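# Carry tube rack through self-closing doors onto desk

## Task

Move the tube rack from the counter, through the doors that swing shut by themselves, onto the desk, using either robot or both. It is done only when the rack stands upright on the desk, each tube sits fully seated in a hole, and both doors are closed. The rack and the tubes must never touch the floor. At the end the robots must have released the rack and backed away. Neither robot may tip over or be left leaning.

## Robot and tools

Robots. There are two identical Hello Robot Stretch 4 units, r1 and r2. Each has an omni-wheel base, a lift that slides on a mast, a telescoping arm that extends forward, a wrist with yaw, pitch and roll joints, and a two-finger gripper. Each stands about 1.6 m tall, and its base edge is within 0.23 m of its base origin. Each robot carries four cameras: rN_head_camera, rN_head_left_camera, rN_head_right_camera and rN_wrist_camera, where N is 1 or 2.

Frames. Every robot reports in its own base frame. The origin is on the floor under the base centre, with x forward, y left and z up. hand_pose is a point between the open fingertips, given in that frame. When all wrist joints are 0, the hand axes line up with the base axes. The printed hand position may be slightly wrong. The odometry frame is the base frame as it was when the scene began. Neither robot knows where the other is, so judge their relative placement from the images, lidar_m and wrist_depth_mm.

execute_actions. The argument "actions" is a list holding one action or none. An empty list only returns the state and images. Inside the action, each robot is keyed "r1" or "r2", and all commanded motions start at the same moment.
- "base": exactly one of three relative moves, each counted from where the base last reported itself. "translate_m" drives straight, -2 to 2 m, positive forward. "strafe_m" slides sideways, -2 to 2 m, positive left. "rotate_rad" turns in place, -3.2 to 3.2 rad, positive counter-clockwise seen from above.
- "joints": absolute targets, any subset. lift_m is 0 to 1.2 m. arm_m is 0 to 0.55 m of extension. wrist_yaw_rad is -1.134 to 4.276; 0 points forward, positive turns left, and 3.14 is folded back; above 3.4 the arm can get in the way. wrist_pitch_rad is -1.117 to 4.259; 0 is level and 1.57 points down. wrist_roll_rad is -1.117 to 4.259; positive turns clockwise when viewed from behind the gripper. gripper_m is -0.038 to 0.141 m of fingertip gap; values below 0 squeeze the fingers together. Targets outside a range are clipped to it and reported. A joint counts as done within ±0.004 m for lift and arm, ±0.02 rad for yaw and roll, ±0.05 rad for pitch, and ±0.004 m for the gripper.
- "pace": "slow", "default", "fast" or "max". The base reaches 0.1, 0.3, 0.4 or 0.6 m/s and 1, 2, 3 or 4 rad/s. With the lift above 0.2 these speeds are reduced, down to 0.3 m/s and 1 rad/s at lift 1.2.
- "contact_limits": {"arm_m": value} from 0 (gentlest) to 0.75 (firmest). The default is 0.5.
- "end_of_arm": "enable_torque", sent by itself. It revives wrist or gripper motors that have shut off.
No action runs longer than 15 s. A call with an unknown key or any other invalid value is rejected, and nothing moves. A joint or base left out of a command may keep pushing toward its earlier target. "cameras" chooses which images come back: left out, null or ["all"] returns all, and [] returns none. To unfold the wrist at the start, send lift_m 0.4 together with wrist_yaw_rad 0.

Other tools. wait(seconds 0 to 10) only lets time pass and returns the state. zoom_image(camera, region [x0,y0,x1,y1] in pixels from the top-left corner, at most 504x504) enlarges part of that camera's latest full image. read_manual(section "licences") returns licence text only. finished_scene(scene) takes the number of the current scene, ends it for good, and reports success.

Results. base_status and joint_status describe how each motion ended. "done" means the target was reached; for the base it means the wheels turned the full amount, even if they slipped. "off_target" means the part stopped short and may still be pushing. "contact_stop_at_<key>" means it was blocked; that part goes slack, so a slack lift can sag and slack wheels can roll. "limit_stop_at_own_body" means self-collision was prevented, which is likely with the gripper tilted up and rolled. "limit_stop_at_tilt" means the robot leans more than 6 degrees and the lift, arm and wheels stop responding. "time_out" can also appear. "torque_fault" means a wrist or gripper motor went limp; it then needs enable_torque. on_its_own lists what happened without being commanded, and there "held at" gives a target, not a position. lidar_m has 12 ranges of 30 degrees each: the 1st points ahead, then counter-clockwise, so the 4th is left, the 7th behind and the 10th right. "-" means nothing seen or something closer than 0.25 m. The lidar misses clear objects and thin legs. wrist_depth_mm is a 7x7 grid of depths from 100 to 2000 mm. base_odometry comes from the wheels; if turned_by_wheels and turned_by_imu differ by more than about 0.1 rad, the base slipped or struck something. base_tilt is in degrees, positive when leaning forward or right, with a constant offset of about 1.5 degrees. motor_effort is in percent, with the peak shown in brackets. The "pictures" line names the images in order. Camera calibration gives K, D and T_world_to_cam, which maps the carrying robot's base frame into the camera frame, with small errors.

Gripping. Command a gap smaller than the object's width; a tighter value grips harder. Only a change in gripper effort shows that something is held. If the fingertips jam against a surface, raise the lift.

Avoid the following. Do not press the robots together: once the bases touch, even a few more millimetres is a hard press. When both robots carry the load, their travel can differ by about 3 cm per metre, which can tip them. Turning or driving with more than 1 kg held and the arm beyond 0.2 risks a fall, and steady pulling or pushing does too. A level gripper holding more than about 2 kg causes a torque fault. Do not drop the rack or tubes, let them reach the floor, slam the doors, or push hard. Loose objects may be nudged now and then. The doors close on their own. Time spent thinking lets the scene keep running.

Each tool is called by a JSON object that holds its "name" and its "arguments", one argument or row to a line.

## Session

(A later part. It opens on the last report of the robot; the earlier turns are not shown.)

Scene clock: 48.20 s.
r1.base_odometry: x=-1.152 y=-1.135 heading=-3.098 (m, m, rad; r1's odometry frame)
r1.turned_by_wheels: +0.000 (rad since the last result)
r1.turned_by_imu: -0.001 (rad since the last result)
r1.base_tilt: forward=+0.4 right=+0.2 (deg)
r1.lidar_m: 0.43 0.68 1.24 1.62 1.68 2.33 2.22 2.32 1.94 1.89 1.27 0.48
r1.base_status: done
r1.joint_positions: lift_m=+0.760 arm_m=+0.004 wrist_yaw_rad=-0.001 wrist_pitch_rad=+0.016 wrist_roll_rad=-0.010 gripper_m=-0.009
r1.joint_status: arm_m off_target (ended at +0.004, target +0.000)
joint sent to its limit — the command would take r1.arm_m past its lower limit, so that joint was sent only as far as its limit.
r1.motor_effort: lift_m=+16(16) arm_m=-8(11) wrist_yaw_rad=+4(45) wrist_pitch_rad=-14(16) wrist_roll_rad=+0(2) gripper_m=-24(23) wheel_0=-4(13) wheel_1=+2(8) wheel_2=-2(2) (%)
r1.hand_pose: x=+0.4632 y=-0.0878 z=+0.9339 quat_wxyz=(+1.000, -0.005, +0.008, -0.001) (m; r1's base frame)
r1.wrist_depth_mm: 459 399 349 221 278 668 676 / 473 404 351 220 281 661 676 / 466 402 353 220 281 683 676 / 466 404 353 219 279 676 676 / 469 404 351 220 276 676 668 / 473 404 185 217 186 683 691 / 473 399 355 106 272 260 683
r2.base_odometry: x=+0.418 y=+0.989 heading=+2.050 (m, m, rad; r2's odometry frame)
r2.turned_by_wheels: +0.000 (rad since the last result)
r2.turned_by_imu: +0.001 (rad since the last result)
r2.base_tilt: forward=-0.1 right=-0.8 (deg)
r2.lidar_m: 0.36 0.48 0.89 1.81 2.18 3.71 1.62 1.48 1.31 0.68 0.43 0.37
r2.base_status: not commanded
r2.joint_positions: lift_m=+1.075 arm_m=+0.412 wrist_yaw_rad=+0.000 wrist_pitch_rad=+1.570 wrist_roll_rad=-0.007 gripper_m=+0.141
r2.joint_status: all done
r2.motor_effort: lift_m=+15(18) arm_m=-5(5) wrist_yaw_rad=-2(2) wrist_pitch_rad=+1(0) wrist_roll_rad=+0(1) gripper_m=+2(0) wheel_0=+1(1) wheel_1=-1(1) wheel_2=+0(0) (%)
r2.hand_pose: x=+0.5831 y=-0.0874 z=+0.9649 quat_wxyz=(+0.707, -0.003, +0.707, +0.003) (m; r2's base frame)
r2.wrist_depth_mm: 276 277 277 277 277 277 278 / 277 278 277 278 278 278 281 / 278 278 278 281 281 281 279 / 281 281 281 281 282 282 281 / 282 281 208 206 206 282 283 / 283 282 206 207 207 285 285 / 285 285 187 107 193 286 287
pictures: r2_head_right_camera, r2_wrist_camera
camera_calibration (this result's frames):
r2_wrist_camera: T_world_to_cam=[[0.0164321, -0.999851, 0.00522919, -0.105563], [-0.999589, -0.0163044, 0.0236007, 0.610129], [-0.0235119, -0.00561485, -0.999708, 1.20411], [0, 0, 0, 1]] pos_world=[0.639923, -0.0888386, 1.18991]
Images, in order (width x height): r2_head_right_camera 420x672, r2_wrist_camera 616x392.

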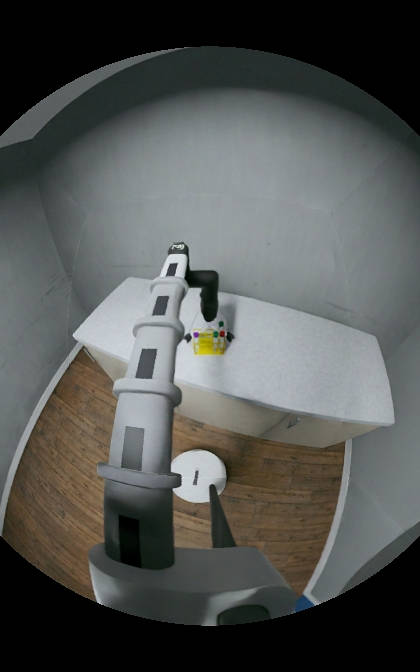

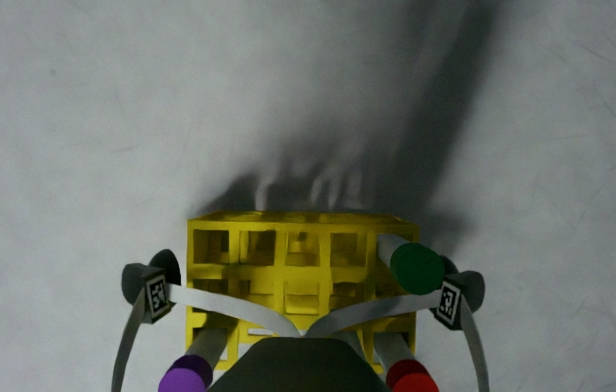

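{"name": "execute_actions", "arguments": {
  "actions": [
    {"r1":{"base":{"translate_m":-0.2},"joints":{"arm_m":0.2},"pace":"slow"},"r2":{"joints":{"gripper_m":0.08}}}
  ],
  "cameras": []
}}

{"name": "execute_actions", "arguments": {
  "actions": [
    {"r2":{"joints":{"lift_m":1.14},"pace":"slow"}}
  ],
  "cameras": ["r2_wrist_camera","r2_head_right_camera"]
}}

Scene clock: 53.43 s.
r1.base_odometry: x=-0.953 y=-1.126 heading=-3.099 (m, m, rad; r1's odometry frame)
r1.turned_by_wheels: +0.000 (rad since the last result)
r1.turned_by_imu: +0.001 (rad since the last result)
r1.base_tilt: forward=+0.5 right=+0.3 (deg)
r1.lidar_m: 0.63 0.91 1.50 1.61 2.32 2.16 2.02 2.12 1.96 1.88 1.54 0.69
r1.base_status: done
r1.joint_positions: lift_m=+0.760 arm_m=+0.199 wrist_yaw_rad=+0.000 wrist_pitch_rad=+0.014 wrist_roll_rad=-0.010 gripper_m=-0.009
r1.joint_status: all done
r1.motor_effort: lift_m=+16(16) arm_m=+6(9) wrist_yaw_rad=-2(4) wrist_pitch_rad=-8(15) wrist_roll_rad=+2(2) gripper_m=-23(21) wheel_0=-4(3) wheel_1=-5(7) wheel_2=+4(11) (%)
r1.hand_pose: x=+0.6584 y=-0.0873 z=+0.9344 quat_wxyz=(+1.000, -0.005, +0.007, +0.000) (m; r1's base frame)
r1.wrist_depth_mm: 469 407 353 221 278 668 668 / 477 407 353 222 281 676 676 / 477 404 357 221 281 683 683 / 473 407 353 222 278 683 691 / 477 404 355 220 278 676 683 / 477 407 185 220 187 683 676 / 477 389 355 107 272 260 691
r2.base_odometry: x=+0.418 y=+0.989 heading=+2.050 (m, m, rad; r2's odometry frame)
r2.turned_by_wheels: +0.000 (rad since the last result)
r2.turned_by_imu: +0.001 (rad since the last result)
r2.base_tilt: forward=-0.1 right=-0.8 (deg)
r2.lidar_m: 0.36 0.47 0.90 1.83 2.17 1.66 1.61 1.50 1.30 0.67 0.43 0.36
r2.base_status: not commanded
r2.joint_positions: lift_m=+1.075 arm_m=+0.412 wrist_yaw_rad=+0.000 wrist_pitch_rad=+1.570 wrist_roll_rad=-0.007 gripper_m=+0.081
r2.joint_status: all done
r2.motor_effort: lift_m=+15(15) arm_m=-5(5) wrist_yaw_rad=-1(2) wrist_pitch_rad=-2(0) wrist_roll_rad=+1(0) gripper_m=-25(27) wheel_0=+1(1) wheel_1=-1(1) wheel_2=+0(0) (%)
r2.hand_pose: x=+0.5831 y=-0.0874 z=+0.9649 quat_wxyz=(+0.707, -0.003, +0.707, +0.003) (m; r2's base frame)
r2.wrist_depth_mm: 277 277 276 277 277 277 277 / 277 277 277 278 279 278 278 / 278 277 278 279 281 281 281 / 281 279 279 279 281 281 282 / 281 282 191 192 191 283 283 / 283 188 193 193 193 188 285 / 285 283 173 107 177 287 286
pictures: none
No camera images: the call's "cameras" was empty. Leave "cameras" out to get every camera's image.

Scene clock: 54.87 s.
r1.base_odometry: x=-0.953 y=-1.126 heading=-3.099 (m, m, rad; r1's odometry frame)
r1.turned_by_wheels: +0.000 (rad since the last result)
r1.turned_by_imu: +0.000 (rad since the last result)
r1.base_tilt: forward=+0.5 right=+0.2 (deg)
r1.lidar_m: 0.62 0.94 1.52 1.60 2.31 2.14 2.03 2.11 1.95 1.89 1.56 0.67
r1.base_status: not commanded
r1.joint_positions: lift_m=+0.760 arm_m=+0.199 wrist_yaw_rad=+0.000 wrist_pitch_rad=+0.014 wrist_roll_rad=-0.010 gripper_m=-0.009
r1.joint_status: not commanded
r1.motor_effort: lift_m=+16(16) arm_m=+6(5) wrist_yaw_rad=+1(0) wrist_pitch_rad=-8(11) wrist_roll_rad=+1(3) gripper_m=-20(22) wheel_0=-4(4) wheel_1=-5(5) wheel_2=+4(4) (%)
r1.hand_pose: x=+0.6584 y=-0.0873 z=+0.9344 quat_wxyz=(+1.000, -0.005, +0.007, +0.000) (m; r1's base frame)
r1.wrist_depth_mm: 466 407 351 220 281 661 668 / 473 407 355 220 281 668 676 / 473 407 353 220 279 676 683 / 484 410 357 221 279 676 676 / 477 410 355 220 276 676 691 / 477 410 186 219 186 676 683 / 477 394 355 106 273 262 676
r2.base_odometry: x=+0.418 y=+0.989 heading=+2.050 (m, m, rad; r2's odometry frame)
r2.turned_by_wheels: +0.000 (rad since the last result)
r2.turned_by_imu: +0.000 (rad since the last result)
r2.base_tilt: forward=-0.1 right=-0.8 (deg)
r2.lidar_m: 0.37 0.47 0.88 1.81 2.20 1.66 1.61 1.50 1.30 0.72 0.44 0.35
r2.base_status: not commanded
r2.joint_positions: lift_m=+1.140 arm_m=+0.412 wrist_yaw_rad=+0.000 wrist_pitch_rad=+1.570 wrist_roll_rad=-0.007 gripper_m=+0.081
r2.joint_status: all done
r2.motor_effort: lift_m=+20(22) arm_m=-5(5) wrist_yaw_rad=-2(1) wrist_pitch_rad=+1(1) wrist_roll_rad=+1(1) gripper_m=-27(29) wheel_0=+1(1) wheel_1=-1(1) wheel_2=+0(0) (%)
r2.hand_pose: x=+0.5831 y=-0.0874 z=+1.0295 quat_wxyz=(+0.707, -0.003, +0.707, +0.003) (m; r2's base frame)
r2.wrist_depth_mm: 342 340 342 340 342 342 342 / 342 343 342 342 343 343 343 / 345 343 343 345 343 345 345 / 343 343 345 345 347 347 347 / 345 347 191 192 191 349 347 / 347 188 192 193 193 187 349 / 1281 349 170 107 177 351 353
pictures: r2_head_right_camera, r2_wrist_camera
camera_calibration (this result's frames):
r2_wrist_camera: T_world_to_cam=[[0.0164322, -0.999851, 0.00522919, -0.105901], [-0.999589, -0.0163045, 0.0236007, 0.608603], [-0.0235119, -0.00561485, -0.999708, 1.26865], [0, 0, 0, 1]] pos_world=[0.639921, -0.0888386, 1.25447]
Images, in order (width x height): r2_head_right_camera 420x672, r2_wrist_camera 616x392.

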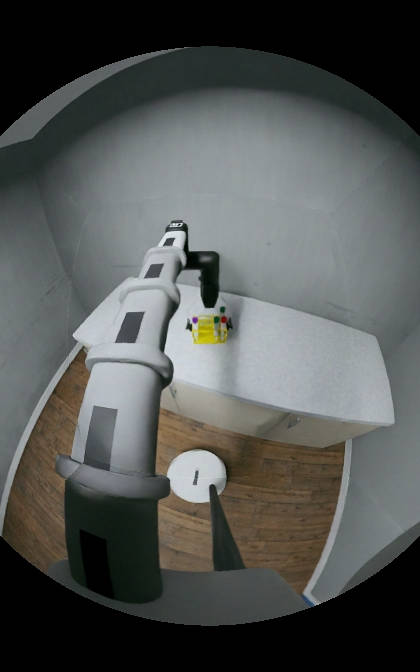

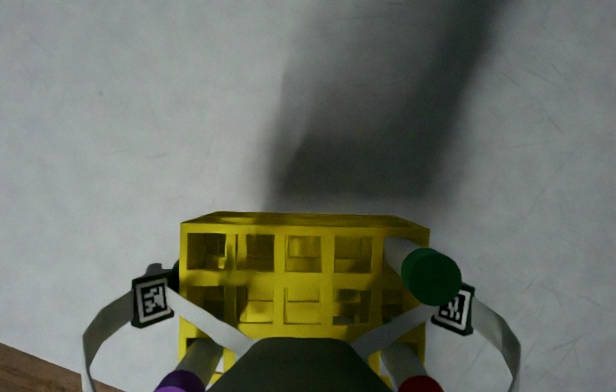

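{"name": "execute_actions", "arguments": {
  "actions": [
    {"r1":{"base":{"translate_m":-0.25},"joints":{"arm_m":0.43},"pace":"slow"},"r2":{"joints":{"arm_m":0.005},"pace":"slow"}}
  ],
  "cameras": []
}}

{"name": "execute_actions", "arguments": {
  "actions": [
    {"r1":{"base":{"strafe_m":0.27},"joints":{"arm_m":0.17},"pace":"slow"},"r2":{"base":{"rotate_rad":-1.9},"pace":"slow"}}
  ],
  "cameras": ["r1_head_camera","r1_wrist_camera","r2_head_right_camera"]
}}

Scene clock: 63.07 s.
r1.base_odometry: x=-0.703 y=-1.116 heading=-3.098 (m, m, rad; r1's odometry frame)
r1.turned_by_wheels: +0.001 (rad since the last result)
r1.turned_by_imu: +0.003 (rad since the last result)
r1.base_tilt: forward=+0.6 right=+0.5 (deg)
r1.lidar_m: 0.87 1.20 1.86 1.58 2.30 1.91 1.79 1.86 1.95 1.86 1.91 1.37
r1.base_status: done
r1.joint_positions: lift_m=+0.760 arm_m=+0.429 wrist_yaw_rad=+0.008 wrist_pitch_rad=+0.013 wrist_roll_rad=-0.010 gripper_m=-0.009
r1.joint_status: all done
r1.on_its_own: wrist_yaw_rad is at rest, and its effort (-22) is outside its rest range (-13 to +13)
r1.motor_effort: lift_m=+16(16) arm_m=+5(3) wrist_yaw_rad=-22(22) wrist_pitch_rad=-5(8) wrist_roll_rad=+1(1) gripper_m=-24(22) wheel_0=+2(5) wheel_1=-1(6) wheel_2=+8(11) (%)
r1.hand_pose: x=+0.8892 y=-0.0852 z=+0.9347 quat_wxyz=(+1.000, -0.005, +0.007, +0.004) (m; r1's base frame)
r1.wrist_depth_mm: 492 418 359 222 278 683 683 / 504 421 362 226 281 683 683 / 504 418 357 228 279 691 683 / 508 421 355 227 279 699 691 / 500 421 357 221 274 691 691 / 500 421 183 220 185 699 699 / 504 399 370 107 271 262 699
r2.base_odometry: x=+0.418 y=+0.989 heading=+2.050 (m, m, rad; r2's odometry frame)
r2.turned_by_wheels: +0.000 (rad since the last result)
r2.turned_by_imu: +0.002 (rad since the last result)
r2.base_tilt: forward=-0.1 right=-0.9 (deg)
r2.lidar_m: 0.36 0.48 0.87 1.81 2.18 1.60 1.70 1.47 1.31 0.70 0.43 0.37
r2.base_status: not commanded
r2.joint_positions: lift_m=+1.140 arm_m=+0.006 wrist_yaw_rad=+0.000 wrist_pitch_rad=+1.570 wrist_roll_rad=-0.007 gripper_m=+0.081
r2.joint_status: all done
r2.motor_effort: lift_m=+20(21) arm_m=-6(6) wrist_yaw_rad=-3(2) wrist_pitch_rad=-1(3) wrist_roll_rad=+1(1) gripper_m=-29(28) wheel_0=+1(1) wheel_1=-1(1) wheel_2=+0(0) (%)
r2.hand_pose: x=+0.1771 y=-0.0874 z=+1.0295 quat_wxyz=(+0.707, -0.003, +0.707, +0.003) (m; r2's base frame)
r2.wrist_depth_mm: 1255 759 535 359 343 343 343 / 1281 1281 1008 654 484 347 347 / 1281 1255 1308 1281 842 574 452 / 1308 1308 1281 1281 1308 1281 715 / 1281 1308 191 192 191 1281 1308 / 1281 187 193 193 193 188 1308 / 1308 1308 168 107 184 1308 1308
pictures: none
No camera images: the call's "cameras" was empty. Leave "cameras" out to get every camera's image.

Scene clock: 66.93 s.
r1.base_odometry: x=-0.692 y=-1.385 heading=-3.099 (m, m, rad; r1's odometry frame)
r1.turned_by_wheels: -0.001 (rad since the last result)
r1.turned_by_imu: -0.005 (rad since the last result)
r1.base_tilt: forward=+0.5 right=+0.2 (deg)
r1.lidar_m: 0.60 1.35 1.84 1.33 2.03 1.89 1.78 1.86 2.24 2.16 1.92 0.62
r1.base_status: done
r1.joint_positions: lift_m=+0.760 arm_m=+0.171 wrist_yaw_rad=-0.010 wrist_pitch_rad=+0.014 wrist_roll_rad=-0.010 gripper_m=-0.009
r1.joint_status: all done
r1.on_its_own: wrist_yaw_rad is at rest, and its effort (+31) is outside its rest range (-13 to +13)
r1.motor_effort: lift_m=+16(16) arm_m=-6(10) wrist_yaw_rad=+31(55) wrist_pitch_rad=-8(8) wrist_roll_rad=-3(1) gripper_m=-19(26) wheel_0=-6(19) wheel_1=+3(9) wheel_2=-8(9) (%)
r1.hand_pose: x=+0.6295 y=-0.0904 z=+0.9345 quat_wxyz=(+1.000, -0.005, +0.007, -0.005) (m; r1's base frame)
r1.wrist_depth_mm: 931 878 512 364 276 232 946 / 931 854 512 364 277 234 960 / 960 842 508 366 276 233 960 / 946 842 508 364 276 234 976 / 946 831 504 224 276 236 976 / 946 842 186 223 185 230 991 / 960 842 508 107 265 231 991
r2.base_odometry: x=+0.418 y=+0.989 heading=+0.150 (m, m, rad; r2's odometry frame)
r2.turned_by_wheels: -1.899 (rad since the last result)
r2.turned_by_imu: -1.900 (rad since the last result)
r2.base_tilt: forward=-0.1 right=-0.8 (deg)
r2.lidar_m: 1.28 0.54 0.40 0.36 0.40 0.54 1.81 1.88 2.59 1.33 1.69 1.36
r2.base_status: done
r2.joint_positions: lift_m=+1.140 arm_m=+0.006 wrist_yaw_rad=+0.000 wrist_pitch_rad=+1.570 wrist_roll_rad=-0.007 gripper_m=+0.081
r2.joint_status: not commanded
r2.motor_effort: lift_m=+21(21) arm_m=-6(5) wrist_yaw_rad=-3(2) wrist_pitch_rad=+0(0) wrist_roll_rad=+1(1) gripper_m=-30(26) wheel_0=+3(6) wheel_1=+5(7) wheel_2=+3(8) (%)
r2.hand_pose: x=+0.1771 y=-0.0874 z=+1.0295 quat_wxyz=(+0.707, -0.003, +0.707, +0.003) (m; r2's base frame)
r2.wrist_depth_mm: 683 1025 1281 1281 1281 1281 1281 / 699 1042 1281 1281 1281 1281 1281 / 707 1078 1281 1281 1281 1281 1255 / 715 1098 1281 1308 1281 1281 1308 / 723 1025 191 192 191 1281 1308 / 723 188 192 193 193 188 1308 / 732 1182 167 107 176 1308 1308
pictures: r1_head_camera, r1_wrist_camera, r2_head_right_camera
camera_calibration (this result's frames):
r1_wrist_camera: T_world_to_cam=[[0.00595333, -0.999599, 0.0276976, -0.122053], [-0.0221032, -0.0278229, -0.999368, 0.996107], [0.999738, 0.00533737, -0.0222599, -0.384889], [0, 0, 0, 1]] pos_world=[0.407532, -0.0922357, 0.990291]
Images, in order (width x height): r1_head_camera 420x560, r1_wrist_camera 616x392, r2_head_right_camera 420x672.

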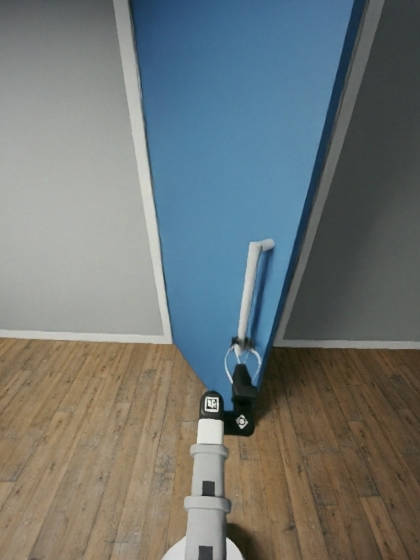

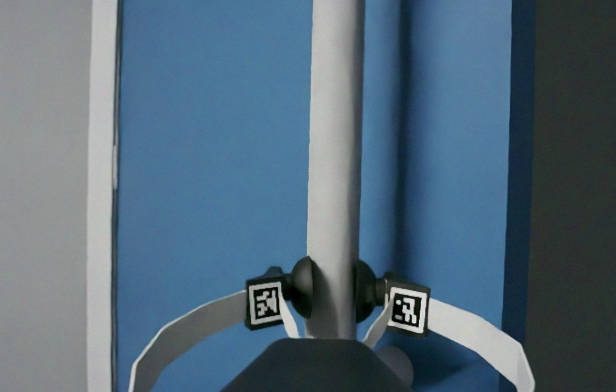

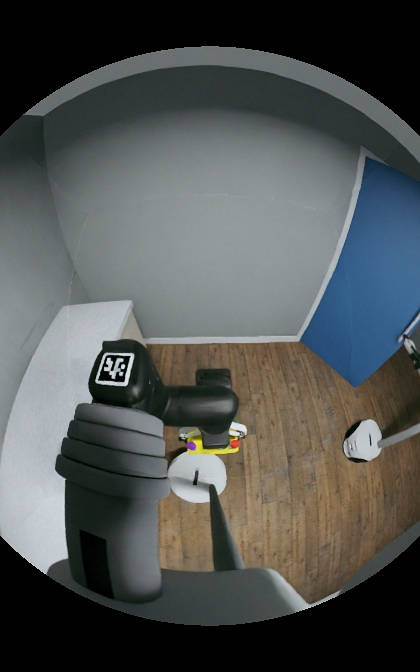

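{"name": "execute_actions", "arguments": {
  "actions": [
    {"r1":{"base":{"strafe_m":0.15},"joints":{"arm_m":0.085},"pace":"slow"},"r2":{"base":{"translate_m":-0.95}}}
  ],
  "cameras": ["r1_wrist_camera"]
}}

{"name": "execute_actions", "arguments": {
  "actions": [
    {"r2":{"base":{"strafe_m":-1.8},"joints":{"lift_m":1.0}}}
  ],
  "cameras": ["r2_head_camera","r2_head_left_camera"]
}}

Scene clock: 76.83 s.
r1.base_odometry: x=-0.685 y=-1.535 heading=-3.099 (m, m, rad; r1's odometry frame)
r1.turned_by_wheels: +0.000 (rad since the last result)
r1.turned_by_imu: +0.001 (rad since the last result)
r1.base_tilt: forward=+0.5 right=+0.2 (deg)
r1.lidar_m: 1.31 1.34 1.84 1.77 1.44 1.92 1.78 1.86 2.42 2.28 1.94 1.39
r1.base_status: done
r1.joint_positions: lift_m=+0.760 arm_m=+0.086 wrist_yaw_rad=+0.000 wrist_pitch_rad=+0.014 wrist_roll_rad=-0.010 gripper_m=-0.010
r1.joint_status: all done
r1.motor_effort: lift_m=+16(16) arm_m=-7(10) wrist_yaw_rad=+1(30) wrist_pitch_rad=-7(10) wrist_roll_rad=+0(3) gripper_m=-8(22) wheel_0=-2(13) wheel_1=+3(8) wheel_2=-2(6) (%)
r1.hand_pose: x=+0.5456 y=-0.0875 z=+0.9346 quat_wxyz=(+1.000, -0.005, +0.007, +0.000) (m; r1's base frame)
r1.wrist_depth_mm: 1025 1042 1025 1042 1025 1042 1025 / 1042 1042 1025 1025 1025 1060 1042 / 1042 1078 1042 1042 1060 1025 1042 / 1042 1008 1042 1042 1042 1025 1042 / 1060 1060 1042 1042 1060 1042 1042 / 1042 1025 186 204 186 1042 1042 / 1008 1042 1042 106 1042 1042 1025
r2.base_odometry: x=-0.522 y=+0.847 heading=+0.150 (m, m, rad; r2's odometry frame)
r2.turned_by_wheels: -0.001 (rad since the last result)
r2.turned_by_imu: +0.000 (rad since the last result)
r2.base_tilt: forward=-0.1 right=-0.8 (deg)
r2.lidar_m: 1.52 0.54 0.40 0.38 1.05 0.89 0.84 0.90 1.25 3.32 1.45 2.35
r2.base_status: done
r2.joint_positions: lift_m=+1.140 arm_m=+0.006 wrist_yaw_rad=+0.000 wrist_pitch_rad=+1.570 wrist_roll_rad=-0.007 gripper_m=+0.081
r2.joint_status: not commanded
r2.motor_effort: lift_m=+20(20) arm_m=-5(6) wrist_yaw_rad=-2(2) wrist_pitch_rad=+0(1) wrist_roll_rad=+1(1) gripper_m=-30(29) wheel_0=-4(9) wheel_1=-3(7) wheel_2=+0(12) (%)
r2.hand_pose: x=+0.1771 y=-0.0874 z=+1.0295 quat_wxyz=(+0.707, -0.003, +0.707, +0.003) (m; r2's base frame)
r2.wrist_depth_mm: 707 1060 1255 1255 1281 1281 1308 / 715 1078 1255 1281 1281 1255 1281 / 723 1098 1255 1281 1281 1281 1281 / 732 1098 1281 1281 1255 1281 1308 / 1281 1255 191 192 191 1281 1281 / 1308 188 192 193 193 188 1308 / 1308 1308 171 107 182 1336 1308
pictures: r1_wrist_camera
camera_calibration (this result's frames):
r1_wrist_camera: T_world_to_cam=[[0.0159817, -0.999488, 0.0277047, -0.124134], [-0.0214316, -0.0280443, -0.999377, 0.994068], [0.999643, 0.015378, -0.0218689, -0.300453], [0, 0, 0, 1]] pos_world=[0.323634, -0.0915719, 0.990317]
Images, in order (width x height): r1_wrist_camera 616x392.

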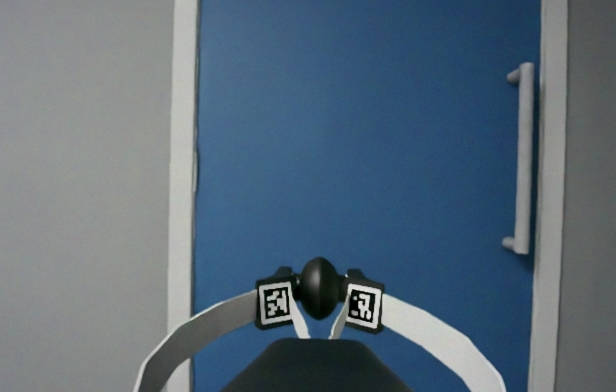

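Scene clock: 84.17 s.
r1.base_odometry: x=-0.685 y=-1.535 heading=-3.099 (m, m, rad; r1's odometry frame)
r1.turned_by_wheels: +0.000 (rad since the last result)
r1.turned_by_imu: +0.001 (rad since the last result)
r1.base_tilt: forward=+0.4 right=+0.3 (deg)
r1.lidar_m: 1.31 1.36 1.85 1.78 1.85 1.90 0.94 0.80 2.43 2.29 1.92 1.35
r1.base_status: not commanded
r1.joint_positions: lift_m=+0.760 arm_m=+0.086 wrist_yaw_rad=+0.000 wrist_pitch_rad=+0.014 wrist_roll_rad=-0.010 gripper_m=-0.010
r1.joint_status: not commanded
r1.motor_effort: lift_m=+16(16) arm_m=-7(7) wrist_yaw_rad=+2(1) wrist_pitch_rad=-7(7) wrist_roll_rad=+1(2) gripper_m=-11(10) wheel_0=-2(2) wheel_1=+4(4) wheel_2=-2(2) (%)
r1.hand_pose: x=+0.5456 y=-0.0875 z=+0.9346 quat_wxyz=(+1.000, -0.005, +0.007, +0.000) (m; r1's base frame)
r1.wrist_depth_mm: 1042 1025 1060 1025 1042 1042 1042 / 1025 1008 1025 1025 1060 1042 1025 / 1008 1060 1025 1060 1042 1042 1042 / 1042 1025 1042 1042 1042 1025 1060 / 1042 1042 1042 1060 1060 1060 1042 / 1060 1025 185 204 185 1060 1060 / 1060 1042 1042 106 1060 1042 1060
r2.base_odometry: x=-0.253 y=-0.932 heading=+0.150 (m, m, rad; r2's odometry frame)
r2.turned_by_wheels: +0.000 (rad since the last result)
r2.turned_by_imu: +0.007 (rad since the last result)
r2.base_tilt: forward=-0.1 right=-0.8 (deg)
r2.lidar_m: 0.86 0.79 2.25 2.17 1.23 0.90 0.85 0.89 1.23 1.89 1.99 2.34
r2.base_status: done
r2.joint_positions: lift_m=+1.000 arm_m=+0.006 wrist_yaw_rad=+0.000 wrist_pitch_rad=+1.570 wrist_roll_rad=-0.007 gripper_m=+0.081
r2.joint_status: all done
r2.motor_effort: lift_m=+16(18) arm_m=-5(5) wrist_yaw_rad=+0(2) wrist_pitch_rad=+1(1) wrist_roll_rad=+1(1) gripper_m=-30(27) wheel_0=+4(21) wheel_1=+0(11) wheel_2=+0(0) (%)
r2.hand_pose: x=+0.1771 y=-0.0874 z=+0.8899 quat_wxyz=(+0.707, -0.003, +0.707, +0.003) (m; r2's base frame)
r2.wrist_depth_mm: 1118 1118 1118 1118 1118 1138 1138 / 1118 1138 1138 1138 1118 1138 1138 / 1138 1098 1118 1160 1138 1138 1138 / 1118 1138 1118 1160 1118 1138 1138 / 1138 1138 191 191 191 1160 1160 / 1138 188 193 193 192 188 1138 / 1160 1160 167 107 185 1138 1160
pictures: r2_head_camera, r2_head_left_camera
Images, in order (width x height): r2_head_camera 420x560, r2_head_left_camera 420x672.

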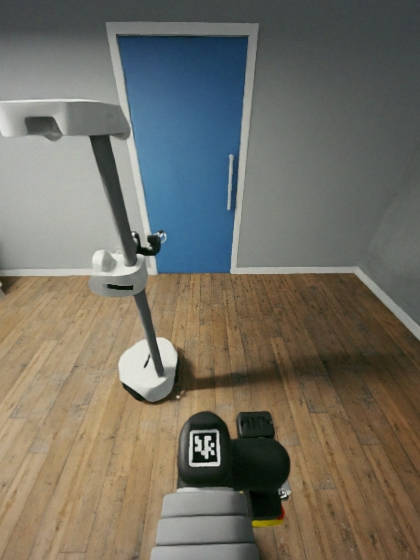

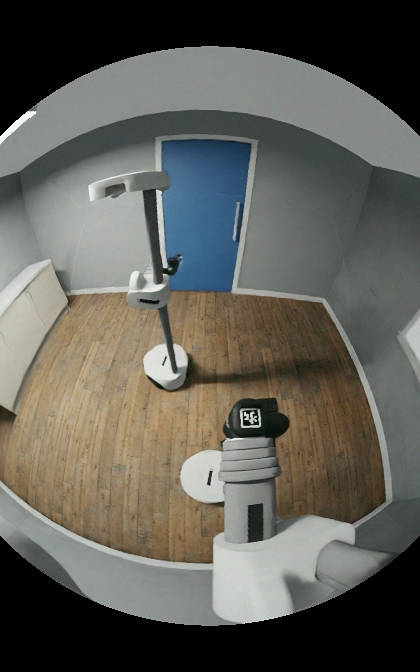

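{"name": "execute_actions", "arguments": {
  "actions": [
    {"r1":{"base":{"strafe_m":-0.535},"joints":{"arm_m":0.54,"gripper_m":0.1}},"r2":{"base":{"strafe_m":-0.85}}}
  ],
  "cameras": []
}}

{"name": "execute_actions", "arguments": {
  "actions": [
    {"r1":{"base":{"translate_m":0.295}},"r2":{"base":{"translate_m":1.0}}}
  ],
  "cameras": ["r1_wrist_camera","r2_head_left_camera"]
}}

Scene clock: 92.07 s.
r1.base_odometry: x=-0.708 y=-1.001 heading=-3.099 (m, m, rad; r1's odometry frame)
r1.turned_by_wheels: +0.000 (rad since the last result)
r1.turned_by_imu: +0.004 (rad since the last result)
r1.base_tilt: forward=+0.4 right=+0.3 (deg)
r1.lidar_m: 1.26 1.38 1.87 2.32 2.42 1.89 1.77 0.95 1.00 1.75 1.85 1.39
r1.base_status: done
r1.joint_positions: lift_m=+0.760 arm_m=+0.539 wrist_yaw_rad=+0.000 wrist_pitch_rad=+0.014 wrist_roll_rad=-0.010 gripper_m=+0.100
r1.joint_status: all done
r1.motor_effort: lift_m=+16(16) arm_m=+7(7) wrist_yaw_rad=+1(0) wrist_pitch_rad=-6(6) wrist_roll_rad=+1(0) gripper_m=-4(11) wheel_0=-1(10) wheel_1=-2(9) wheel_2=+0(1) (%)
r1.hand_pose: x=+0.9982 y=-0.0874 z=+0.9347 quat_wxyz=(+1.000, -0.005, +0.007, +0.000) (m; r1's base frame)
r1.wrist_depth_mm: 580 580 585 585 585 585 580 / 580 580 585 580 580 580 591 / 580 585 585 591 580 585 591 / 585 585 585 591 580 597 585 / 591 591 585 585 574 591 585 / 585 591 219 597 574 591 597 / 591 591 591 106 597 591 591
r2.base_odometry: x=-0.125 y=-1.773 heading=+0.150 (m, m, rad; r2's odometry frame)
r2.turned_by_wheels: +0.000 (rad since the last result)
r2.turned_by_imu: +0.004 (rad since the last result)
r2.base_tilt: forward=-0.1 right=-0.8 (deg)
r2.lidar_m: 2.26 0.96 1.03 3.02 1.22 0.88 0.83 0.89 1.13 1.05 1.09 1.52
r2.base_status: done
r2.joint_positions: lift_m=+1.000 arm_m=+0.006 wrist_yaw_rad=+0.000 wrist_pitch_rad=+1.570 wrist_roll_rad=-0.007 gripper_m=+0.081
r2.joint_status: not commanded
r2.motor_effort: lift_m=+16(16) arm_m=-5(5) wrist_yaw_rad=-3(2) wrist_pitch_rad=+0(2) wrist_roll_rad=+1(0) gripper_m=-26(28) wheel_0=+2(11) wheel_1=-2(10) wheel_2=+0(0) (%)
r2.hand_pose: x=+0.1771 y=-0.0874 z=+0.8899 quat_wxyz=(+0.707, -0.003, +0.707, +0.003) (m; r2's base frame)
r2.wrist_depth_mm: 1118 1118 1118 1098 1118 1118 1118 / 1118 1118 1138 1118 1138 1138 1138 / 1138 1138 1160 1138 1138 1138 1138 / 1138 1138 1138 1138 1118 1138 1138 / 1138 1138 191 191 191 1138 1160 / 1138 188 192 193 192 188 1138 / 1160 1138 169 107 175 1182 1182
pictures: none
No camera images: the call's "cameras" was empty. Leave "cameras" out to get every camera's image.

Scene clock: 96.87 s.
r1.base_odometry: x=-1.003 y=-1.013 heading=-3.099 (m, m, rad; r1's odometry frame)
r1.turned_by_wheels: +0.000 (rad since the last result)
r1.turned_by_imu: +0.001 (rad since the last result)
r1.base_tilt: forward=+0.4 right=+0.2 (deg)
r1.lidar_m: 0.95 1.07 1.42 2.32 2.42 2.20 2.08 2.15 0.53 0.54 1.51 1.06
r1.base_status: done
r1.joint_positions: lift_m=+0.760 arm_m=+0.539 wrist_yaw_rad=+0.000 wrist_pitch_rad=+0.014 wrist_roll_rad=-0.010 gripper_m=+0.100
r1.joint_status: not commanded
r1.motor_effort: lift_m=+16(16) arm_m=+7(7) wrist_yaw_rad=+1(0) wrist_pitch_rad=-6(4) wrist_roll_rad=+0(0) gripper_m=+1(2) wheel_0=+2(9) wheel_1=+3(7) wheel_2=-1(11) (%)
r1.hand_pose: x=+0.9982 y=-0.0874 z=+0.9347 quat_wxyz=(+1.000, -0.005, +0.007, +0.000) (m; r1's base frame)
r1.wrist_depth_mm: 289 287 287 213 290 274 290 / 289 287 289 213 290 276 287 / 289 290 291 212 290 276 289 / 290 290 290 211 291 277 290 / 290 291 291 213 291 277 291 / 291 293 218 213 278 278 293 / 293 291 293 107 285 279 293
r2.base_odometry: x=+0.863 y=-1.623 heading=+0.151 (m, m, rad; r2's odometry frame)
r2.turned_by_wheels: +0.000 (rad since the last result)
r2.turned_by_imu: +0.003 (rad since the last result)
r2.base_tilt: forward=-0.1 right=-0.8 (deg)
r2.lidar_m: 1.24 0.95 0.53 0.53 2.65 1.93 1.84 1.56 1.11 1.06 1.13 1.32
r2.base_status: done
r2.joint_positions: lift_m=+1.000 arm_m=+0.006 wrist_yaw_rad=+0.000 wrist_pitch_rad=+1.570 wrist_roll_rad=-0.007 gripper_m=+0.081
r2.joint_status: not commanded
r2.motor_effort: lift_m=+16(16) arm_m=-5(5) wrist_yaw_rad=-2(1) wrist_pitch_rad=+1(1) wrist_roll_rad=+1(1) gripper_m=-29(30) wheel_0=+4(11) wheel_1=+3(8) wheel_2=-2(11) (%)
r2.hand_pose: x=+0.1771 y=-0.0874 z=+0.8899 quat_wxyz=(+0.707, -0.003, +0.707, +0.003) (m; r2's base frame)
r2.wrist_depth_mm: 1118 1118 1118 1098 1118 1118 1098 / 1138 1138 1118 1118 1138 1118 1138 / 917 1138 1118 1118 1138 1138 1138 / 917 1138 1138 1138 1138 1160 1160 / 1138 1138 191 192 191 1160 1182 / 1138 187 192 193 193 188 1160 / 1138 1182 170 107 183 1160 1160
pictures: r1_wrist_camera, r2_head_left_camera
camera_calibration (this result's frames):
r1_wrist_camera: T_world_to_cam=[[0.0162458, -0.999484, 0.0277081, -0.131558], [-0.0212155, -0.0280501, -0.999381, 1.00361], [0.999643, 0.0156479, -0.0216603, -0.753119], [0, 0, 0, 1]] pos_world=[0.77628, -0.091554, 0.990322]
Images, in order (width x height): r1_wrist_camera 616x392, r2_head_left_camera 420x672.

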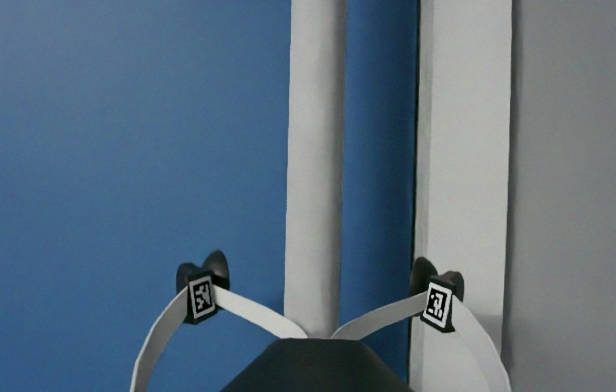

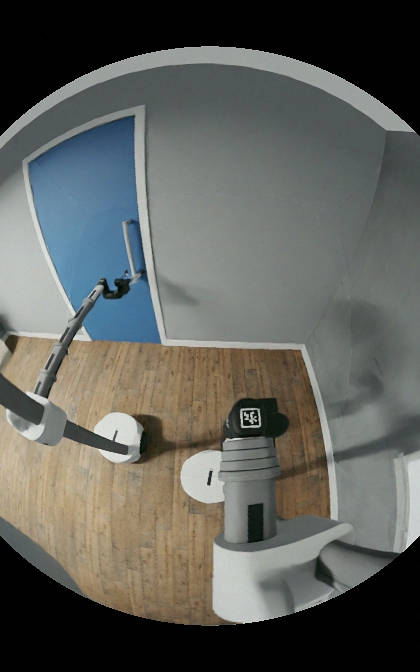

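{"name": "execute_actions", "arguments": {
  "actions": [
    {"r1":{"joints":{"gripper_m":-0.03}},"r2":{"base":{"translate_m":0.75}}}
  ],
  "cameras": []
}}

{"name": "execute_actions", "arguments": {
  "actions": [
    {"r1":{"base":{"translate_m":-0.13},"pace":"slow"}}
  ],
  "cameras": []
}}

{"name": "execute_actions", "arguments": {
  "actions": [
    {"r1":{"base":{"strafe_m":0.055},"joints":{"arm_m":0.4},"pace":"slow"}}
  ],
  "cameras": []
}}

{"name": "execute_actions", "arguments": {
  "actions": [
    {"r1":{"base":{"strafe_m":0.055},"joints":{"arm_m":0.28},"pace":"slow"}}
  ],
  "cameras": []
}}

{"name": "execute_actions", "arguments": {
  "actions": [
    {"r1":{"base":{"strafe_m":0.27},"joints":{"arm_m":0.02},"pace":"slow"}}
  ],
  "cameras": ["r1_wrist_camera","r2_head_left_camera"]
}}

Scene clock: 104.67 s.
r1.base_odometry: x=-1.003 y=-1.013 heading=-3.099 (m, m, rad; r1's odometry frame)
r1.turned_by_wheels: +0.000 (rad since the last result)
r1.turned_by_imu: +0.001 (rad since the last result)
r1.base_tilt: forward=+0.5 right=+0.2 (deg)
r1.lidar_m: 0.94 1.05 1.46 2.32 2.41 2.19 2.08 2.14 1.82 1.79 0.65 0.70
r1.base_status: not commanded
r1.joint_positions: lift_m=+0.760 arm_m=+0.539 wrist_yaw_rad=+0.004 wrist_pitch_rad=+0.014 wrist_roll_rad=-0.010 gripper_m=-0.029
r1.joint_status: all done
r1.motor_effort: lift_m=+16(16) arm_m=+4(6) wrist_yaw_rad=-12(17) wrist_pitch_rad=-5(7) wrist_roll_rad=+3(1) gripper_m=-23(27) wheel_0=+2(2) wheel_1=+3(2) wheel_2=+2(2) (%)
r1.hand_pose: x=+0.9989 y=-0.0862 z=+0.9347 quat_wxyz=(+1.000, -0.005, +0.007, +0.002) (m; r1's base frame)
r1.wrist_depth_mm: 276 276 273 194 272 272 286 / 278 276 273 196 273 276 287 / 278 276 274 197 272 274 287 / 278 277 276 196 273 276 287 / 279 277 276 196 276 276 290 / 282 279 181 196 183 277 290 / 279 278 277 107 276 278 290
r2.base_odometry: x=+1.605 y=-1.510 heading=+0.151 (m, m, rad; r2's odometry frame)
r2.turned_by_wheels: +0.000 (rad since the last result)
r2.turned_by_imu: +0.003 (rad since the last result)
r2.base_tilt: forward=-0.1 right=-0.9 (deg)
r2.lidar_m: 0.50 0.54 0.59 0.64 0.65 0.73 2.60 1.51 1.12 1.07 0.75 0.52
r2.base_status: done
r2.joint_positions: lift_m=+1.000 arm_m=+0.006 wrist_yaw_rad=+0.000 wrist_pitch_rad=+1.570 wrist_roll_rad=-0.007 gripper_m=+0.081
r2.joint_status: not commanded
r2.motor_effort: lift_m=+16(16) arm_m=-5(5) wrist_yaw_rad=-1(2) wrist_pitch_rad=+0(1) wrist_roll_rad=+1(1) gripper_m=-28(29) wheel_0=+2(6) wheel_1=+2(7) wheel_2=+0(11) (%)
r2.hand_pose: x=+0.1771 y=-0.0874 z=+0.8899 quat_wxyz=(+0.707, -0.003, +0.707, +0.003) (m; r2's base frame)
r2.wrist_depth_mm: 768 768 741 723 707 683 676 / 1118 1118 1138 1118 1042 1042 1025 / 1138 1138 1138 1118 1138 1118 1138 / 1138 1138 1138 1138 1138 1138 1160 / 1138 1138 191 191 191 1138 1160 / 1160 187 193 192 192 188 1138 / 1160 1160 169 107 177 1160 1160
pictures: none
No camera images: the call's "cameras" was empty. Leave "cameras" out to get every camera's image.

Scene clock: 107.27 s.
r1.base_odometry: x=-0.873 y=-1.008 heading=-3.096 (m, m, rad; r1's odometry frame)
r1.turned_by_wheels: +0.003 (rad since the last result)
r1.turned_by_imu: +0.006 (rad since the last result)
r1.base_tilt: forward=+0.6 right=+0.3 (deg)
r1.lidar_m: 0.93 1.11 1.65 2.32 2.44 2.08 1.95 2.04 1.82 1.77 0.74 0.75
r1.base_status: done
r1.joint_positions: lift_m=+0.760 arm_m=+0.539 wrist_yaw_rad=+0.018 wrist_pitch_rad=+0.014 wrist_roll_rad=-0.010 gripper_m=-0.029
r1.joint_status: not commanded
r1.on_its_own: wrist_yaw_rad is at rest, and its effort (-50) is outside its rest range (-13 to +13)
r1.motor_effort: lift_m=+16(16) arm_m=+4(4) wrist_yaw_rad=-50(51) wrist_pitch_rad=-5(7) wrist_roll_rad=-2(1) gripper_m=-23(24) wheel_0=+13(13) wheel_1=+3(5) wheel_2=+19(20) (%)
r1.hand_pose: x=+1.0001 y=-0.0823 z=+0.9347 quat_wxyz=(+1.000, -0.005, +0.007, +0.009) (m; r1's base frame)
r1.wrist_depth_mm: 314 300 282 190 257 407 407 / 314 300 285 191 258 407 410 / 317 300 285 193 259 413 410 / 317 301 287 194 258 410 410 / 317 300 286 194 259 410 410 / 319 298 182 195 183 410 413 / 317 297 289 107 258 404 410
r2.base_odometry: x=+1.605 y=-1.510 heading=+0.151 (m, m, rad; r2's odometry frame)
r2.turned_by_wheels: +0.000 (rad since the last result)
r2.turned_by_imu: +0.001 (rad since the last result)
r2.base_tilt: forward=-0.1 right=-0.8 (deg)
r2.lidar_m: 0.50 0.54 0.59 0.58 0.68 0.75 2.61 1.53 1.13 1.07 0.74 0.52
r2.base_status: not commanded
r2.joint_positions: lift_m=+1.000 arm_m=+0.006 wrist_yaw_rad=+0.000 wrist_pitch_rad=+1.570 wrist_roll_rad=-0.007 gripper_m=+0.081
r2.joint_status: not commanded
r2.motor_effort: lift_m=+16(15) arm_m=-5(5) wrist_yaw_rad=-1(2) wrist_pitch_rad=+1(1) wrist_roll_rad=+1(1) gripper_m=-29(29) wheel_0=+2(2) wheel_1=+2(2) wheel_2=+0(0) (%)
r2.hand_pose: x=+0.1771 y=-0.0874 z=+0.8899 quat_wxyz=(+0.707, -0.003, +0.707, +0.003) (m; r2's base frame)
r2.wrist_depth_mm: 778 768 750 732 707 699 683 / 1118 1138 1138 1098 1042 1042 1042 / 1138 1138 1118 1138 1118 1118 1138 / 1118 1138 1138 1118 1138 1138 1138 / 1160 1160 191 191 191 1160 1160 / 1138 188 193 193 193 187 1160 / 1160 1138 173 107 176 1160 1160
pictures: none
No camera images: the call's "cameras" was empty. Leave "cameras" out to get every camera's image.

Scene clock: 109.93 s.
r1.base_odometry: x=-0.871 y=-1.063 heading=-3.095 (m, m, rad; r1's odometry frame)
r1.turned_by_wheels: +0.001 (rad since the last result)
r1.turned_by_imu: +0.001 (rad since the last result)
r1.base_tilt: forward=+0.5 right=+0.2 (deg)
r1.lidar_m: 0.81 1.05 1.62 2.25 2.37 2.06 1.94 2.02 1.87 1.84 0.78 0.78
r1.base_status: done
r1.joint_positions: lift_m=+0.760 arm_m=+0.402 wrist_yaw_rad=+0.012 wrist_pitch_rad=+0.014 wrist_roll_rad=-0.010 gripper_m=-0.029
r1.joint_status: all done
r1.on_its_own: wrist_yaw_rad is at rest, and its effort (-33) is outside its rest range (-13 to +13)
r1.motor_effort: lift_m=+16(16) arm_m=-9(9) wrist_yaw_rad=-33(48) wrist_pitch_rad=-8(9) wrist_roll_rad=+0(3) gripper_m=-26(26) wheel_0=+6(16) wheel_1=+0(14) wheel_2=+4(17) (%)
r1.hand_pose: x=+0.8619 y=-0.0841 z=+0.9345 quat_wxyz=(+1.000, -0.005, +0.007, +0.006) (m; r1's base frame)
r1.wrist_depth_mm: 373 334 301 190 251 549 544 / 375 332 303 190 251 554 549 / 377 334 301 190 252 549 554 / 373 336 303 190 252 554 554 / 373 336 303 190 250 554 549 / 377 336 181 190 185 554 549 / 373 327 309 106 247 238 554
r2.base_odometry: x=+1.605 y=-1.510 heading=+0.151 (m, m, rad; r2's odometry frame)
r2.turned_by_wheels: +0.000 (rad since the last result)
r2.turned_by_imu: +0.001 (rad since the last result)
r2.base_tilt: forward=-0.1 right=-0.8 (deg)
r2.lidar_m: 0.50 0.52 0.58 0.59 0.72 0.82 2.62 1.52 1.13 1.08 0.73 0.54
r2.base_status: not commanded
r2.joint_positions: lift_m=+1.000 arm_m=+0.006 wrist_yaw_rad=+0.000 wrist_pitch_rad=+1.570 wrist_roll_rad=-0.007 gripper_m=+0.081
r2.joint_status: not commanded
r2.motor_effort: lift_m=+16(16) arm_m=-5(5) wrist_yaw_rad=-2(1) wrist_pitch_rad=+1(2) wrist_roll_rad=+0(1) gripper_m=-30(29) wheel_0=+2(2) wheel_1=+2(2) wheel_2=+0(0) (%)
r2.hand_pose: x=+0.1771 y=-0.0874 z=+0.8899 quat_wxyz=(+0.707, -0.003, +0.707, +0.003) (m; r2's base frame)
r2.wrist_depth_mm: 768 759 741 732 699 699 676 / 1118 1118 1138 1098 1042 1042 1042 / 1138 1118 1160 1138 1138 1138 1160 / 1138 1118 1138 1118 1138 1138 1138 / 1160 1138 192 191 191 1138 1138 / 1160 188 192 193 193 188 1160 / 1138 1160 169 107 177 1138 1160
pictures: none
No camera images: the call's "cameras" was empty. Leave "cameras" out to get every camera's image.

Scene clock: 112.40 s.
r1.base_odometry: x=-0.868 y=-1.118 heading=-3.093 (m, m, rad; r1's odometry frame)
r1.turned_by_wheels: +0.002 (rad since the last result)
r1.turned_by_imu: +0.002 (rad since the last result)
r1.base_tilt: forward=+0.5 right=+0.2 (deg)
r1.lidar_m: 0.66 0.99 1.63 2.19 2.31 2.06 1.96 2.02 1.96 1.88 0.81 0.87
r1.base_status: done
r1.joint_positions: lift_m=+0.760 arm_m=+0.282 wrist_yaw_rad=+0.021 wrist_pitch_rad=+0.015 wrist_roll_rad=-0.010 gripper_m=-0.029
r1.joint_status: all done
r1.on_its_own: wrist_yaw_rad is at rest, and its effort (-61) is outside its rest range (-13 to +13)
r1.motor_effort: lift_m=+16(16) arm_m=-11(12) wrist_yaw_rad=-61(60) wrist_pitch_rad=-9(10) wrist_roll_rad=+0(2) gripper_m=-27(29) wheel_0=+8(6) wheel_1=+6(9) wheel_2=+10(10) (%)
r1.hand_pose: x=+0.7430 y=-0.0812 z=+0.9343 quat_wxyz=(+1.000, -0.005, +0.007, +0.011) (m; r1's base frame)
r1.wrist_depth_mm: 469 384 322 184 241 224 654 / 480 382 320 185 241 226 647 / 477 384 322 186 242 226 661 / 477 387 322 187 243 226 661 / 480 387 320 189 242 226 654 / 480 375 180 188 183 227 668 / 473 368 332 107 234 219 661
r2.base_odometry: x=+1.605 y=-1.510 heading=+0.151 (m, m, rad; r2's odometry frame)
r2.turned_by_wheels: +0.000 (rad since the last result)
r2.turned_by_imu: +0.001 (rad since the last result)
r2.base_tilt: forward=-0.1 right=-0.8 (deg)
r2.lidar_m: 0.50 0.54 0.85 0.61 0.71 0.92 2.61 1.52 1.15 1.07 0.75 0.54
r2.base_status: not commanded
r2.joint_positions: lift_m=+1.000 arm_m=+0.006 wrist_yaw_rad=+0.000 wrist_pitch_rad=+1.570 wrist_roll_rad=-0.007 gripper_m=+0.081
r2.joint_status: not commanded
r2.motor_effort: lift_m=+16(16) arm_m=-5(5) wrist_yaw_rad=-1(2) wrist_pitch_rad=+0(0) wrist_roll_rad=+0(1) gripper_m=-28(29) wheel_0=+2(2) wheel_1=+2(1) wheel_2=+0(0) (%)
r2.hand_pose: x=+0.1771 y=-0.0874 z=+0.8899 quat_wxyz=(+0.707, -0.003, +0.707, +0.003) (m; r2's base frame)
r2.wrist_depth_mm: 778 759 750 732 715 683 676 / 1118 1138 1118 1098 1060 1042 1025 / 1138 1118 1138 1138 1118 1118 1160 / 1138 1138 1118 1118 1138 1138 1138 / 1118 1138 191 192 191 1160 1138 / 1138 187 193 193 192 188 1160 / 1138 1160 169 107 176 1138 1160
pictures: none
No camera images: the call's "cameras" was empty. Leave "cameras" out to get every camera's image.

Scene clock: 116.30 s.
r1.base_odometry: x=-0.855 y=-1.387 heading=-3.091 (m, m, rad; r1's odometry frame)
r1.turned_by_wheels: +0.002 (rad since the last result)
r1.turned_by_imu: +0.004 (rad since the last result)
r1.base_tilt: forward=+0.7 right=+0.4 (deg)
r1.lidar_m: 0.42 1.09 1.63 1.93 2.04 2.05 1.95 2.03 2.21 2.13 1.02 0.44
r1.base_status: done
r1.joint_positions: lift_m=+0.760 arm_m=+0.023 wrist_yaw_rad=+0.029 wrist_pitch_rad=+0.018 wrist_roll_rad=-0.010 gripper_m=-0.029
r1.joint_status: all done
r1.on_its_own: wrist_yaw_rad is at rest, and its effort (-83) is outside its rest range (-13 to +13)
r1.motor_effort: lift_m=+17(17) arm_m=-17(14) wrist_yaw_rad=-83(81) wrist_pitch_rad=-20(20) wrist_roll_rad=+0(3) gripper_m=-33(30) wheel_0=+4(10) wheel_1=+3(12) wheel_2=+15(14) (%)
r1.hand_pose: x=+0.4847 y=-0.0791 z=+0.9332 quat_wxyz=(+1.000, -0.005, +0.009, +0.014) (m; r1's base frame)
r1.wrist_depth_mm: 976 931 517 180 239 187 169 / 976 946 521 180 239 188 171 / 976 960 512 180 239 188 172 / 991 931 512 180 238 187 174 / 976 960 504 181 237 187 176 / 976 946 182 181 183 181 179 / 976 891 559 106 220 170 180
r2.base_odometry: x=+1.605 y=-1.510 heading=+0.151 (m, m, rad; r2's odometry frame)
r2.turned_by_wheels: +0.000 (rad since the last result)
r2.turned_by_imu: +0.001 (rad since the last result)
r2.base_tilt: forward=-0.1 right=-0.9 (deg)
r2.lidar_m: 0.51 0.53 1.32 0.89 1.00 2.69 2.62 1.50 1.13 1.06 0.75 0.52
r2.base_status: not commanded
r2.joint_positions: lift_m=+1.000 arm_m=+0.006 wrist_yaw_rad=+0.000 wrist_pitch_rad=+1.570 wrist_roll_rad=-0.007 gripper_m=+0.081
r2.joint_status: not commanded
r2.motor_effort: lift_m=+16(16) arm_m=-5(5) wrist_yaw_rad=-2(2) wrist_pitch_rad=+0(1) wrist_roll_rad=+2(0) gripper_m=-30(28) wheel_0=+2(2) wheel_1=+2(2) wheel_2=+0(0) (%)
r2.hand_pose: x=+0.1771 y=-0.0874 z=+0.8899 quat_wxyz=(+0.707, -0.003, +0.707, +0.003) (m; r2's base frame)
r2.wrist_depth_mm: 778 759 750 741 715 691 676 / 1098 1118 1118 1098 1060 1025 1025 / 1118 1118 1098 1118 1138 1138 1138 / 1138 1138 1138 1138 1138 1138 1138 / 1138 1138 191 191 191 1160 1138 / 1160 189 192 193 192 187 1138 / 1160 1160 169 107 177 1160 1182
pictures: r1_wrist_camera, r2_head_left_camera
camera_calibration (this result's frames):
r1_wrist_camera: T_world_to_cam=[[0.0449599, -0.998607, 0.0276329, -0.128671], [-0.0251631, -0.0287841, -0.999269, 0.993257], [0.998672, 0.0442317, -0.0264222, -0.232757], [0, 0, 0, 1]] pos_world=[0.263226, -0.0896062, 0.989936]
Images, in order (width x height): r1_wrist_camera 616x392, r2_head_left_camera 420x672.

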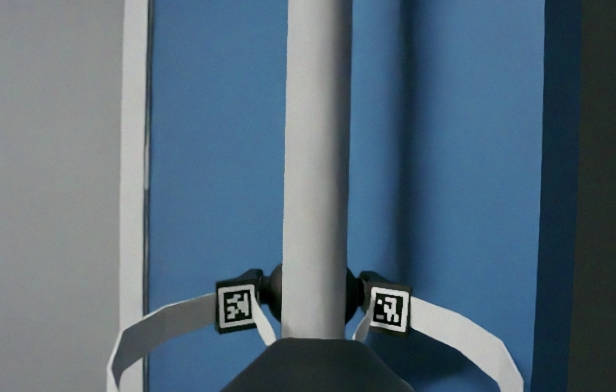

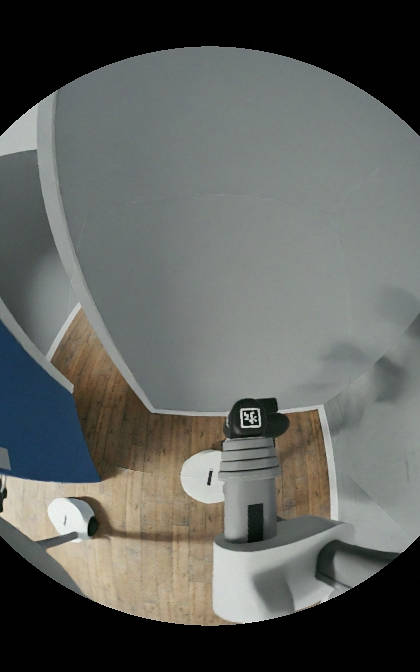

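Caged now. Strafe further.

{"name": "execute_actions", "arguments": {
  "actions": [
    {"r1":{"base":{"strafe_m":0.12},"joints":{"arm_m":0.005},"pace":"slow"},"r2":{"base":{"strafe_m":0.75}}}
  ],
  "cameras": ["r1_wrist_camera","r2_head_left_camera","r2_head_camera"]
}}

Scene clock: 121.37 s.
r1.base_odometry: x=-0.849 y=-1.507 heading=-3.092 (m, m, rad; r1's odometry frame)
r1.turned_by_wheels: +0.000 (rad since the last result)
r1.turned_by_imu: +0.000 (rad since the last result)
r1.base_tilt: forward=+0.3 right=+0.4 (deg)
r1.lidar_m: 0.37 1.19 1.65 1.81 1.89 2.08 1.96 2.02 2.35 2.25 0.61 0.37
r1.base_status: done
r1.joint_positions: lift_m=+0.760 arm_m=+0.006 wrist_yaw_rad=-0.005 wrist_pitch_rad=+0.014 wrist_roll_rad=-0.010 gripper_m=-0.030
r1.joint_status: all done
r1.on_its_own: wrist_yaw_rad is at rest, and its effort (+15) is outside its rest range (-13 to +13)
r1.motor_effort: lift_m=+17(17) arm_m=-4(20) wrist_yaw_rad=+15(86) wrist_pitch_rad=-8(21) wrist_roll_rad=+0(1) gripper_m=-16(31) wheel_0=-6(17) wheel_1=+4(6) wheel_2=-2(16) (%)
r1.hand_pose: x=+0.4646 y=-0.0888 z=+0.9345 quat_wxyz=(+1.000, -0.005, +0.007, -0.002) (m; r1's base frame)
r1.wrist_depth_mm: 931 946 609 152 210 174 153 / 946 946 591 152 210 175 151 / 946 976 585 152 219 174 151 / 960 960 580 151 218 174 150 / 946 976 585 152 216 172 150 / 960 960 181 151 182 167 150 / 976 946 569 106 206 156 150
r2.base_odometry: x=+1.492 y=-0.768 heading=+0.151 (m, m, rad; r2's odometry frame)
r2.turned_by_wheels: +0.000 (rad since the last result)
r2.turned_by_imu: +0.000 (rad since the last result)
r2.base_tilt: forward=-0.1 right=-0.8 (deg)
r2.lidar_m: 2.81 1.81 0.41 0.32 0.29 0.31 2.61 2.62 1.90 1.82 0.75 0.54
r2.base_status: done
r2.joint_positions: lift_m=+1.000 arm_m=+0.006 wrist_yaw_rad=+0.000 wrist_pitch_rad=+1.570 wrist_roll_rad=-0.007 gripper_m=+0.081
r2.joint_status: not commanded
r2.motor_effort: lift_m=+16(17) arm_m=-5(5) wrist_yaw_rad=-2(2) wrist_pitch_rad=+1(0) wrist_roll_rad=+1(1) gripper_m=-29(25) wheel_0=-3(15) wheel_1=+1(11) wheel_2=+0(0) (%)
r2.hand_pose: x=+0.1771 y=-0.0874 z=+0.8898 quat_wxyz=(+0.707, -0.003, +0.707, +0.003) (m; r2's base frame)
r2.wrist_depth_mm: 1098 1138 1138 1118 759 691 683 / 1008 1138 1118 1138 1078 1060 1042 / 891 1118 1118 1138 1118 1138 1160 / 798 1138 1118 1118 1118 1138 1138 / 732 991 191 192 191 1138 1138 / 668 188 193 193 193 188 1160 / 621 831 169 107 185 1182 1160
pictures: r1_wrist_camera, r2_head_camera, r2_head_left_camera
camera_calibration (this result's frames):
r1_wrist_camera: T_world_to_cam=[[0.0114205, -0.999551, 0.0277043, -0.122038], [-0.0215572, -0.0279458, -0.999377, 0.992272], [0.999702, 0.0108162, -0.0218666, -0.219963], [0, 0, 0, 1]] pos_world=[0.242682, -0.0918746, 0.990224]
Images, in order (width x height): r1_wrist_camera 616x392, r2_head_camera 420x560, r2_head_left_camera 420x672.

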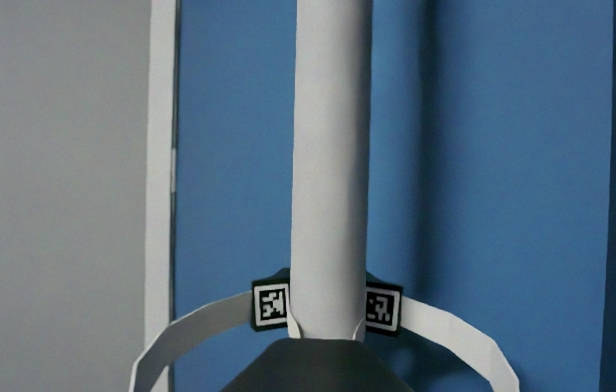

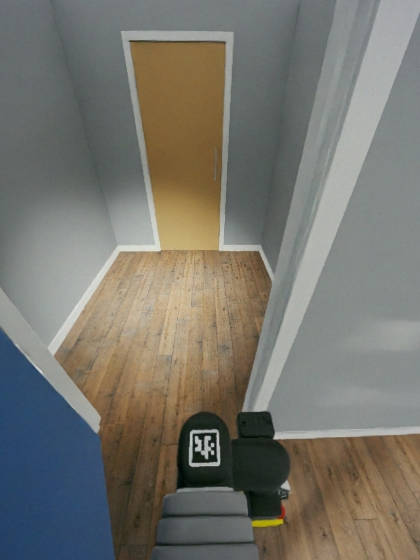

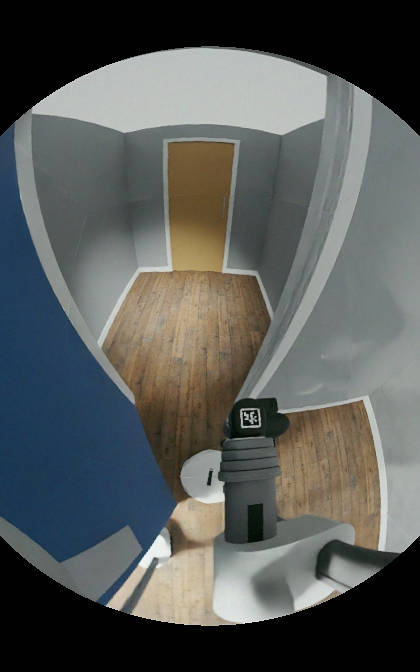

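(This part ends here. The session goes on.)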